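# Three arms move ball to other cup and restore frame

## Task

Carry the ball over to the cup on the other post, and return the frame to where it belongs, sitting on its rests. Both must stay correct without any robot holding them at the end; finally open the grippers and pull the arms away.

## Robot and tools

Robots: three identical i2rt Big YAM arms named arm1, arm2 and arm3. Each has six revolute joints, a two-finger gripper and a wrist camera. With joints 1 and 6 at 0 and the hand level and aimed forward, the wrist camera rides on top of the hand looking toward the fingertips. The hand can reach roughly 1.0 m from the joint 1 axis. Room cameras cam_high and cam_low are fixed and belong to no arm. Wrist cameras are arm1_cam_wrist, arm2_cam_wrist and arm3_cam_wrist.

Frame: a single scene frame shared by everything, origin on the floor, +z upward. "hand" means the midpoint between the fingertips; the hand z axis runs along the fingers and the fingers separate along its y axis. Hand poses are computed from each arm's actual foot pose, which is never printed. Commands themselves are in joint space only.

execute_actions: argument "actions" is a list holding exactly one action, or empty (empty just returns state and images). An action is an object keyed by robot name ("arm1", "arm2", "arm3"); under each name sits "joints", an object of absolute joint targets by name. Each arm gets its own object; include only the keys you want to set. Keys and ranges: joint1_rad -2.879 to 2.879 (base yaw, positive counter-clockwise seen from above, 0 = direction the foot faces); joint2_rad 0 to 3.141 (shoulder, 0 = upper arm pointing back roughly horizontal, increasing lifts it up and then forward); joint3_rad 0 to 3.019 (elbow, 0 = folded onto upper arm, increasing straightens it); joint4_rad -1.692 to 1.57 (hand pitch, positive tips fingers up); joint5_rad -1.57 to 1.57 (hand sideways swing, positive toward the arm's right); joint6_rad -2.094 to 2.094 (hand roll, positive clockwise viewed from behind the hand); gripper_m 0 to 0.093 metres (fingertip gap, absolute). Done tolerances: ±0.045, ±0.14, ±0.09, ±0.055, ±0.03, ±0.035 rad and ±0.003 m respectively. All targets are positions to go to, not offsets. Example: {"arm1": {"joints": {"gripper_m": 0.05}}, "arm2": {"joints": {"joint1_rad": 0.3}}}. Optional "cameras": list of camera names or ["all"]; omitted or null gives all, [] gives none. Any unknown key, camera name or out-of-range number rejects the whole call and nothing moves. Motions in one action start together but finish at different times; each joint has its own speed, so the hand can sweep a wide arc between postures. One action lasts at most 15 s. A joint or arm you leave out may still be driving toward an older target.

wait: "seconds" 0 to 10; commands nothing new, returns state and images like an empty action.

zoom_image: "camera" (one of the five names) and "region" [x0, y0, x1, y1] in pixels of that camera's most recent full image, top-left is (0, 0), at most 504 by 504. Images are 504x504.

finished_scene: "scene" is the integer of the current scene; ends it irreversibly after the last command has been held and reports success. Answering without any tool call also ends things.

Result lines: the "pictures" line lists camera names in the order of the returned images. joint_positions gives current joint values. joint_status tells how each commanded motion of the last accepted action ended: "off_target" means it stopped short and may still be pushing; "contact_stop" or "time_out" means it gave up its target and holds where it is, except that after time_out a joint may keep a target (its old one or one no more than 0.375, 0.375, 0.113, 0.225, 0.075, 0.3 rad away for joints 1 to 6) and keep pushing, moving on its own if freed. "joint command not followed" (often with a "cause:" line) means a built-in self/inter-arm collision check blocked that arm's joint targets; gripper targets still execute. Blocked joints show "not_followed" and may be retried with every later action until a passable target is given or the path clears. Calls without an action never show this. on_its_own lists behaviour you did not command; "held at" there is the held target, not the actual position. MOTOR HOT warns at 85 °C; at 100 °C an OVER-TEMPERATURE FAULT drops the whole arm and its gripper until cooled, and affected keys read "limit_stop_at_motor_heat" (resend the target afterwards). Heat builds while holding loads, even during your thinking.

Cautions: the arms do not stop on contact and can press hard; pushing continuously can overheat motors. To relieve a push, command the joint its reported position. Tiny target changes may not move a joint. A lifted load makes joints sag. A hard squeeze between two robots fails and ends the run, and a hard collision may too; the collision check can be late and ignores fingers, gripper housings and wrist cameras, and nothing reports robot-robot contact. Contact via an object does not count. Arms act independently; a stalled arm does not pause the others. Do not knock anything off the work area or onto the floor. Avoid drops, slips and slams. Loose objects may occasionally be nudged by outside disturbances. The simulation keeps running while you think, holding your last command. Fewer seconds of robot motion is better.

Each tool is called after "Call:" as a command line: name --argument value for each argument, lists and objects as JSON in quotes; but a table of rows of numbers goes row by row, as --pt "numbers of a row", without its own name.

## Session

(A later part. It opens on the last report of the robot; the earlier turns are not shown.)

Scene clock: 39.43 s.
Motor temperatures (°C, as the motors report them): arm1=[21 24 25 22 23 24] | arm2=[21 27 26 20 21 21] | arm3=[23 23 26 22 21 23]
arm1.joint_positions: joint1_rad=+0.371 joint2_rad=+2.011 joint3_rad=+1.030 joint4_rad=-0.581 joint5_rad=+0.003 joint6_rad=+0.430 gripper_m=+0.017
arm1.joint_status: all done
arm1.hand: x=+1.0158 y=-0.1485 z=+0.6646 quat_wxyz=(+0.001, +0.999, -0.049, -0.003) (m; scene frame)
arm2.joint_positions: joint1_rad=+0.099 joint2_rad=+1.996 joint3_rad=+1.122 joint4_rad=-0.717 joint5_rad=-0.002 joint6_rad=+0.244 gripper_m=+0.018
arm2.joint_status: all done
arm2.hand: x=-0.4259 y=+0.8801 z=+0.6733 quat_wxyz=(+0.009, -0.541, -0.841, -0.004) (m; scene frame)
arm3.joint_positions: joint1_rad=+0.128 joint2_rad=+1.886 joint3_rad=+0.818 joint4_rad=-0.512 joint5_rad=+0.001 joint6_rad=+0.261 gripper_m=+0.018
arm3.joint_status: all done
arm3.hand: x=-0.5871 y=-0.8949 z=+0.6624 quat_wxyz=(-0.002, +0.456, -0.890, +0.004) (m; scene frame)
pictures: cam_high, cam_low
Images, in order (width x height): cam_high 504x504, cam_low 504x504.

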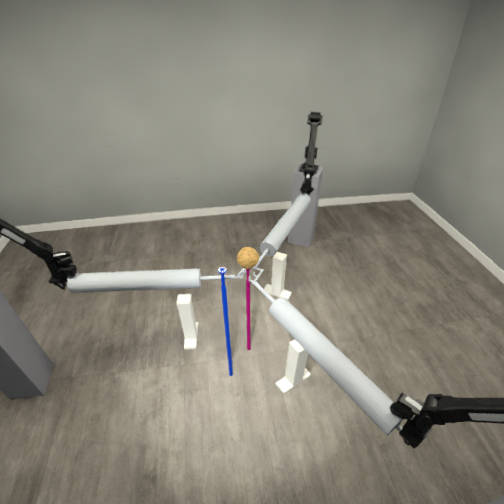

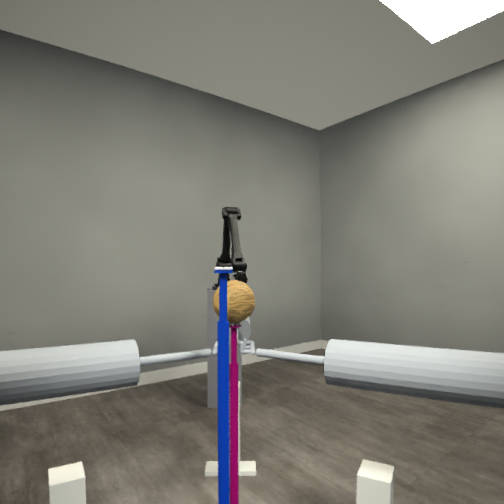

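Call:
execute_actions --actions '[{"arm1":{"joints":{"joint1_rad":0.455,"joint2_rad":2.083,"joint3_rad":1.257,"joint4_rad":-0.70,"joint6_rad":0.522}},"arm2":{"joints":{"joint1_rad":-0.034,"joint2_rad":2.008,"joint3_rad":1.237,"joint4_rad":-0.755,"joint6_rad":0.105}},"arm3":{"joints":{"joint1_rad":0.188,"joint2_rad":1.757,"joint3_rad":0.628,"joint4_rad":-0.405,"joint6_rad":0.327}}}]' --cameras '["cam_high","cam_low"]'

Scene clock: 40.90 s.
Motor temperatures (°C, as the motors report them): arm1=[21 24 25 22 23 24] | arm2=[21 27 26 20 21 21] | arm3=[23 23 26 22 21 23]
arm1.joint_positions: joint1_rad=+0.452 joint2_rad=+2.092 joint3_rad=+1.219 joint4_rad=-0.688 joint5_rad=+0.005 joint6_rad=+0.509 gripper_m=+0.017
arm1.joint_status: all done
arm1.hand: x=+0.9758 y=-0.2059 z=+0.6703 quat_wxyz=(+0.001, +0.999, -0.049, -0.004) (m; scene frame)
arm2.joint_positions: joint1_rad=-0.039 joint2_rad=+2.019 joint3_rad=+1.193 joint4_rad=-0.743 joint5_rad=-0.002 joint6_rad=+0.101 gripper_m=+0.018
arm2.joint_status: all done
arm2.hand: x=-0.4672 y=+0.8198 z=+0.6800 quat_wxyz=(-0.001, -0.539, -0.843, -0.001) (m; scene frame)
arm3.joint_positions: joint1_rad=+0.177 joint2_rad=+1.784 joint3_rad=+0.614 joint4_rad=-0.406 joint5_rad=+0.002 joint6_rad=+0.309 gripper_m=+0.018
arm3.joint_status: all done
arm3.hand: x=-0.6260 y=-0.9547 z=+0.6616 quat_wxyz=(-0.004, +0.457, -0.889, +0.003) (m; scene frame)
pictures: cam_high, cam_low
Images, in order (width x height): cam_high 504x504, cam_low 504x504.

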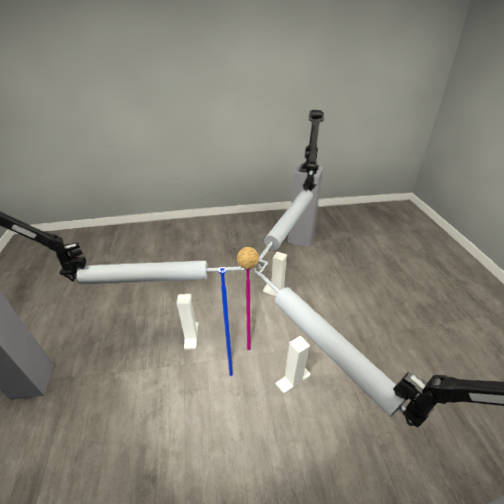

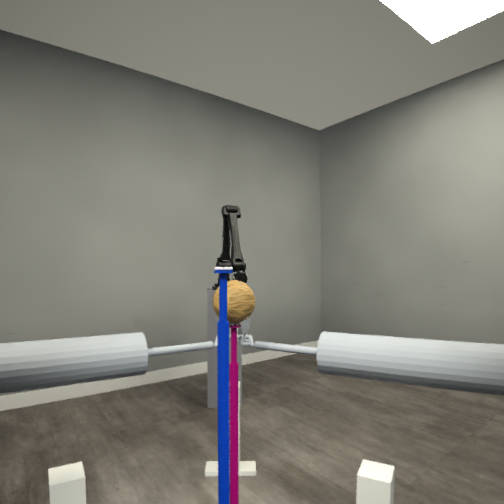

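Call:
execute_actions --actions '[{"arm1":{"joints":{"joint1_rad":0.526,"joint2_rad":2.35,"joint3_rad":1.395,"joint4_rad":-0.555,"joint6_rad":0.59}},"arm2":{"joints":{"joint1_rad":-0.083,"joint2_rad":2.28,"joint3_rad":1.372,"joint4_rad":-0.60,"joint6_rad":0.07}},"arm3":{"joints":{"joint1_rad":0.19,"joint2_rad":2.115,"joint3_rad":0.534,"joint4_rad":0.043}}}]' --cameras '[]'

Call:
execute_actions --actions '[{"arm1":{"joints":{"joint1_rad":0.562,"joint2_rad":2.62,"joint3_rad":1.575,"joint4_rad":-0.468,"joint6_rad":0.625}},"arm2":{"joints":{"joint1_rad":-0.113,"joint2_rad":2.552,"joint3_rad":1.537,"joint4_rad":-0.50,"joint6_rad":0.04}},"arm3":{"joints":{"joint1_rad":0.176,"joint2_rad":2.545,"joint3_rad":0.64,"joint4_rad":0.37,"joint6_rad":0.31}}}]' --cameras '["cam_high","cam_low"]'

Scene clock: 42.50 s.
Motor temperatures (°C, as the motors report them): arm1=[21 24 25 22 23 24] | arm2=[21 27 26 20 21 21] | arm3=[23 23 26 22 21 23]
arm1.joint_positions: joint1_rad=+0.526 joint2_rad=+2.379 joint3_rad=+1.367 joint4_rad=-0.548 joint5_rad=+0.002 joint6_rad=+0.589 gripper_m=+0.017
arm1.joint_status: all done
arm1.hand: x=+0.9659 y=-0.2555 z=+0.5568 quat_wxyz=(+0.003, +0.999, -0.052, -0.004) (m; scene frame)
arm2.joint_positions: joint1_rad=-0.085 joint2_rad=+2.312 joint3_rad=+1.339 joint4_rad=-0.599 joint5_rad=+0.002 joint6_rad=+0.066 gripper_m=+0.018
arm2.joint_status: all done
arm2.hand: x=-0.4713 y=+0.7763 z=+0.5667 quat_wxyz=(+0.001, -0.543, -0.840, +0.001) (m; scene frame)
arm3.joint_positions: joint1_rad=+0.180 joint2_rad=+2.133 joint3_rad=+0.540 joint4_rad=+0.015 joint5_rad=+0.002 joint6_rad=+0.316 gripper_m=+0.018
arm3.joint_status: all done
arm3.hand: x=-0.6397 y=-0.9976 z=+0.5594 quat_wxyz=(-0.003, +0.455, -0.891, +0.004) (m; scene frame)
pictures: none
No camera images: the call's "cameras" was empty. Leave "cameras" out to get every camera's image.

Scene clock: 43.63 s.
Motor temperatures (°C, as the motors report them): arm1=[21 24 25 22 23 24] | arm2=[21 27 26 20 21 21] | arm3=[23 23 26 22 21 23]
arm1.joint_positions: joint1_rad=+0.558 joint2_rad=+2.653 joint3_rad=+1.549 joint4_rad=-0.461 joint5_rad=+0.004 joint6_rad=+0.624 gripper_m=+0.017
arm1.joint_status: all done
arm1.hand: x=+0.9623 y=-0.2774 z=+0.4453 quat_wxyz=(+0.000, +0.999, -0.053, -0.003) (m; scene frame)
arm2.joint_positions: joint1_rad=-0.104 joint2_rad=+2.584 joint3_rad=+1.508 joint4_rad=-0.498 joint5_rad=-0.001 joint6_rad=+0.048 gripper_m=+0.018
arm2.joint_status: all done
arm2.hand: x=-0.4719 y=+0.7564 z=+0.4555 quat_wxyz=(+0.001, -0.543, -0.839, -0.001) (m; scene frame)
arm3.joint_positions: joint1_rad=+0.180 joint2_rad=+2.560 joint3_rad=+0.649 joint4_rad=+0.344 joint5_rad=-0.001 joint6_rad=+0.318 gripper_m=+0.018
arm3.joint_status: all done
arm3.hand: x=-0.6456 y=-1.0173 z=+0.4481 quat_wxyz=(-0.006, +0.454, -0.891, -0.001) (m; scene frame)
pictures: cam_high, cam_low
Images, in order (width x height): cam_high 504x504, cam_low 504x504.

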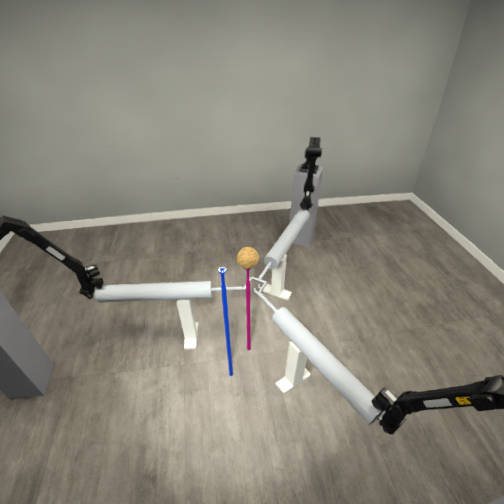

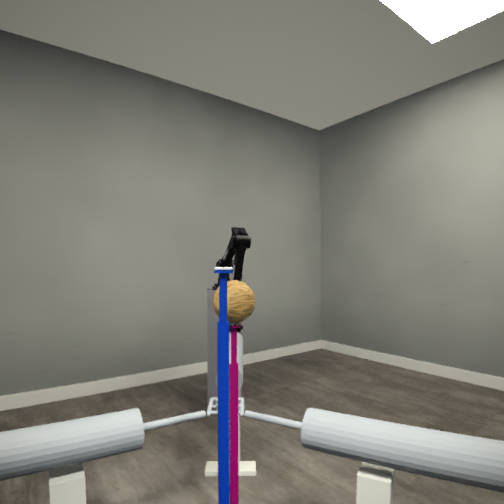

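Call:
execute_actions --actions '[{"arm1":{"joints":{"joint1_rad":0.55,"joint2_rad":2.70,"joint3_rad":1.625,"joint4_rad":-0.455,"joint6_rad":0.605}},"arm2":{"joints":{"joint1_rad":-0.123,"joint2_rad":2.63,"joint3_rad":1.583,"joint4_rad":-0.483,"joint6_rad":0.035}},"arm3":{"joints":{"joint1_rad":0.167,"joint2_rad":2.652,"joint3_rad":0.692,"joint4_rad":0.41,"joint6_rad":0.30}}}]' --cameras '["cam_high","cam_low"]'

Scene clock: 44.53 s.
Motor temperatures (°C, as the motors report them): arm1=[21 24 25 22 23 24] | arm2=[21 27 26 20 21 21] | arm3=[23 23 26 22 21 23]
arm1.joint_positions: joint1_rad=+0.558 joint2_rad=+2.712 joint3_rad=+1.599 joint4_rad=-0.454 joint5_rad=+0.004 joint6_rad=+0.620 gripper_m=+0.017
arm1.joint_status: all done
arm1.hand: x=+0.9602 y=-0.2785 z=+0.4216 quat_wxyz=(+0.000, +0.999, -0.051, -0.001) (m; scene frame)
arm2.joint_positions: joint1_rad=-0.113 joint2_rad=+2.639 joint3_rad=+1.551 joint4_rad=-0.488 joint5_rad=-0.001 joint6_rad=+0.038 gripper_m=+0.018
arm2.joint_status: all done
arm2.hand: x=-0.4752 y=+0.7517 z=+0.4335 quat_wxyz=(+0.002, -0.543, -0.840, -0.002) (m; scene frame)
arm3.joint_positions: joint1_rad=+0.179 joint2_rad=+2.666 joint3_rad=+0.702 joint4_rad=+0.396 joint5_rad=+0.001 joint6_rad=+0.315 gripper_m=+0.018
arm3.joint_status: all done
arm3.hand: x=-0.6464 y=-1.0224 z=+0.4171 quat_wxyz=(-0.007, +0.455, -0.890, +0.000) (m; scene frame)
pictures: cam_high, cam_low
Images, in order (width x height): cam_high 504x504, cam_low 504x504.

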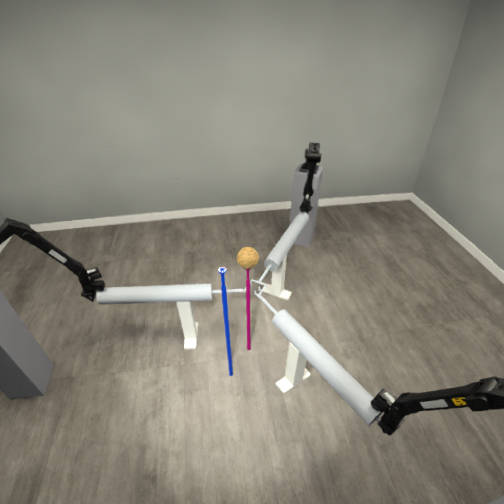

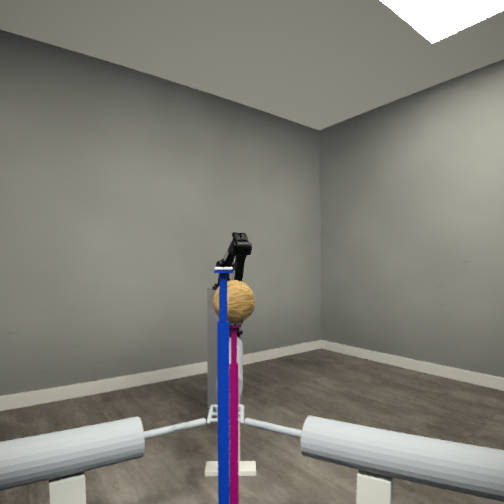

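Call:
execute_actions --actions '[{"arm1":{"joints":{"joint3_rad":1.61,"gripper_m":0.07}},"arm2":{"joints":{"joint3_rad":1.562,"gripper_m":0.07}},"arm3":{"joints":{"gripper_m":0.07}}}]' --cameras '[]'

Call:
execute_actions --actions '[{"arm1":{"joints":{"joint2_rad":2.49,"joint3_rad":1.445,"joint4_rad":-0.56}},"arm2":{"joints":{"joint2_rad":2.42,"joint3_rad":1.41,"joint4_rad":-0.60}},"arm3":{"joints":{"joint2_rad":2.33,"joint3_rad":0.52,"joint4_rad":0.21}}}]' --cameras '[]'

Call:
execute_actions --actions '[{"arm1":{"joints":{"joint2_rad":2.03,"joint3_rad":1.23,"joint4_rad":-0.8}},"arm2":{"joints":{"joint2_rad":2.0,"joint3_rad":1.25,"joint4_rad":-0.85}},"arm3":{"joints":{"joint2_rad":1.75,"joint3_rad":0.45,"joint4_rad":-0.3}}}]'

Scene clock: 45.63 s.
Motor temperatures (°C, as the motors report them): arm1=[21 24 25 22 23 24] | arm2=[21 27 26 20 21 21] | arm3=[23 23 25 22 21 23]
arm1.joint_positions: joint1_rad=+0.558 joint2_rad=+2.712 joint3_rad=+1.599 joint4_rad=-0.454 joint5_rad=+0.004 joint6_rad=+0.620 gripper_m=+0.070
arm1.joint_status: all done
arm1.hand: x=+0.9602 y=-0.2785 z=+0.4216 quat_wxyz=(+0.000, +0.999, -0.051, -0.001) (m; scene frame)
arm2.joint_positions: joint1_rad=-0.113 joint2_rad=+2.638 joint3_rad=+1.551 joint4_rad=-0.488 joint5_rad=-0.001 joint6_rad=+0.038 gripper_m=+0.070
arm2.joint_status: all done
arm2.hand: x=-0.4752 y=+0.7513 z=+0.4339 quat_wxyz=(+0.001, -0.543, -0.840, -0.002) (m; scene frame)
arm3.joint_positions: joint1_rad=+0.179 joint2_rad=+2.666 joint3_rad=+0.702 joint4_rad=+0.397 joint5_rad=+0.001 joint6_rad=+0.315 gripper_m=+0.070
arm3.joint_status: all done
arm3.hand: x=-0.6463 y=-1.0222 z=+0.4171 quat_wxyz=(-0.007, +0.455, -0.890, +0.000) (m; scene frame)
pictures: none
No camera images: the call's "cameras" was empty. Leave "cameras" out to get every camera's image.

Scene clock: 47.00 s.
Motor temperatures (°C, as the motors report them): arm1=[21 24 25 22 23 24] | arm2=[21 27 26 20 21 21] | arm3=[23 23 25 22 21 23]
arm1.joint_positions: joint1_rad=+0.558 joint2_rad=+2.498 joint3_rad=+1.438 joint4_rad=-0.554 joint5_rad=+0.004 joint6_rad=+0.620 gripper_m=+0.070
arm1.joint_status: all done
arm1.hand: x=+0.9794 y=-0.2674 z=+0.5085 quat_wxyz=(-0.012, +0.998, -0.051, +0.018) (m; scene frame)
arm2.joint_positions: joint1_rad=-0.113 joint2_rad=+2.401 joint3_rad=+1.412 joint4_rad=-0.589 joint5_rad=-0.001 joint6_rad=+0.038 gripper_m=+0.070
arm2.joint_status: all done
arm2.hand: x=-0.4787 y=+0.7581 z=+0.5353 quat_wxyz=(+0.003, -0.543, -0.840, -0.002) (m; scene frame)
arm3.joint_positions: joint1_rad=+0.179 joint2_rad=+2.333 joint3_rad=+0.524 joint4_rad=+0.220 joint5_rad=+0.001 joint6_rad=+0.315 gripper_m=+0.070
arm3.joint_status: all done
arm3.hand: x=-0.6492 y=-1.0286 z=+0.5128 quat_wxyz=(+0.001, +0.455, -0.890, +0.007) (m; scene frame)
pictures: none
No camera images: the call's "cameras" was empty. Leave "cameras" out to get every camera's image.

Scene clock: 48.43 s.
Motor temperatures (°C, as the motors report them): arm1=[21 24 25 22 23 24] | arm2=[21 27 26 20 21 21] | arm3=[23 23 25 22 21 23]
arm1.joint_positions: joint1_rad=+0.558 joint2_rad=+2.018 joint3_rad=+1.218 joint4_rad=-0.790 joint5_rad=+0.004 joint6_rad=+0.620 gripper_m=+0.070
arm1.joint_status: all done
arm1.hand: x=+1.0081 y=-0.2505 z=+0.7066 quat_wxyz=(-0.006, +0.999, -0.051, +0.008) (m; scene frame)
arm2.joint_positions: joint1_rad=-0.113 joint2_rad=+1.988 joint3_rad=+1.239 joint4_rad=-0.836 joint5_rad=-0.001 joint6_rad=+0.038 gripper_m=+0.070
arm2.joint_status: all done
arm2.hand: x=-0.4972 y=+0.7953 z=+0.7075 quat_wxyz=(+0.006, -0.543, -0.840, -0.004) (m; scene frame)
arm3.joint_positions: joint1_rad=+0.179 joint2_rad=+1.758 joint3_rad=+0.447 joint4_rad=-0.288 joint5_rad=+0.001 joint6_rad=+0.314 gripper_m=+0.070
arm3.joint_status: all done
arm3.hand: x=-0.6467 y=-1.0173 z=+0.6475 quat_wxyz=(+0.004, +0.455, -0.890, +0.011) (m; scene frame)
pictures: arm1_cam_wrist, arm2_cam_wrist, arm3_cam_wrist, cam_high, cam_low
Images, in order (width x height): arm1_cam_wrist 504x504, arm2_cam_wrist 504x504, arm3_cam_wrist 504x504, cam_high 504x504, cam_low 504x504.

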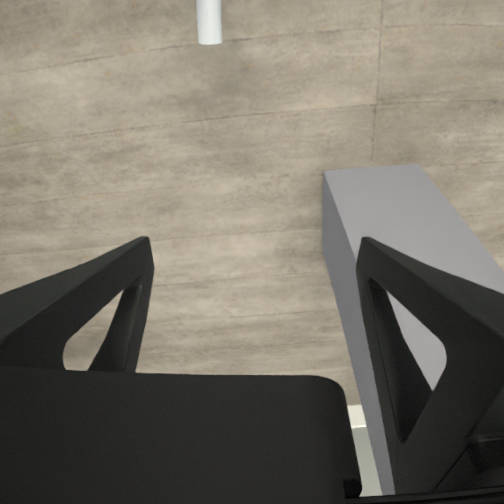

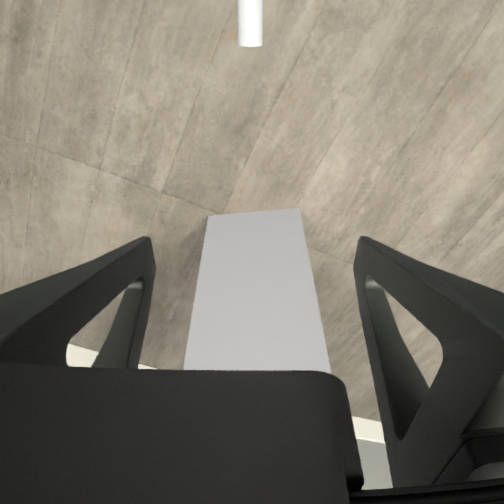

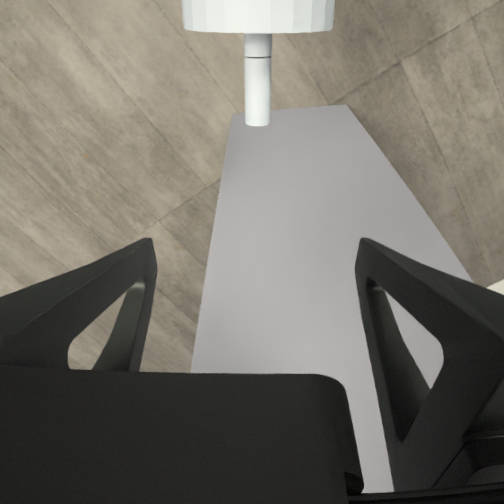

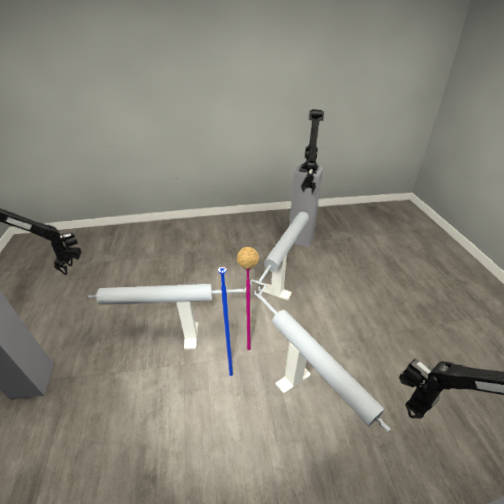

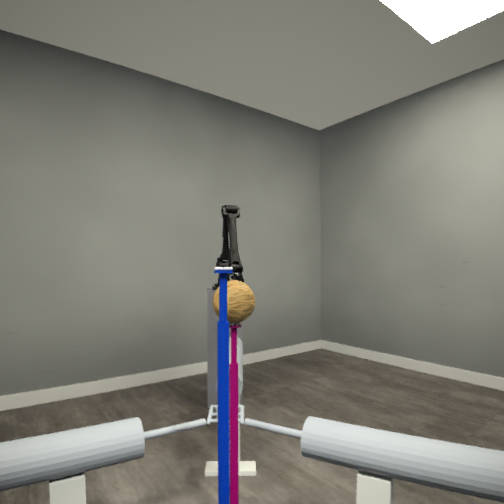

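Call:
finished_scene --scene 1

The scene is finished: the task was done.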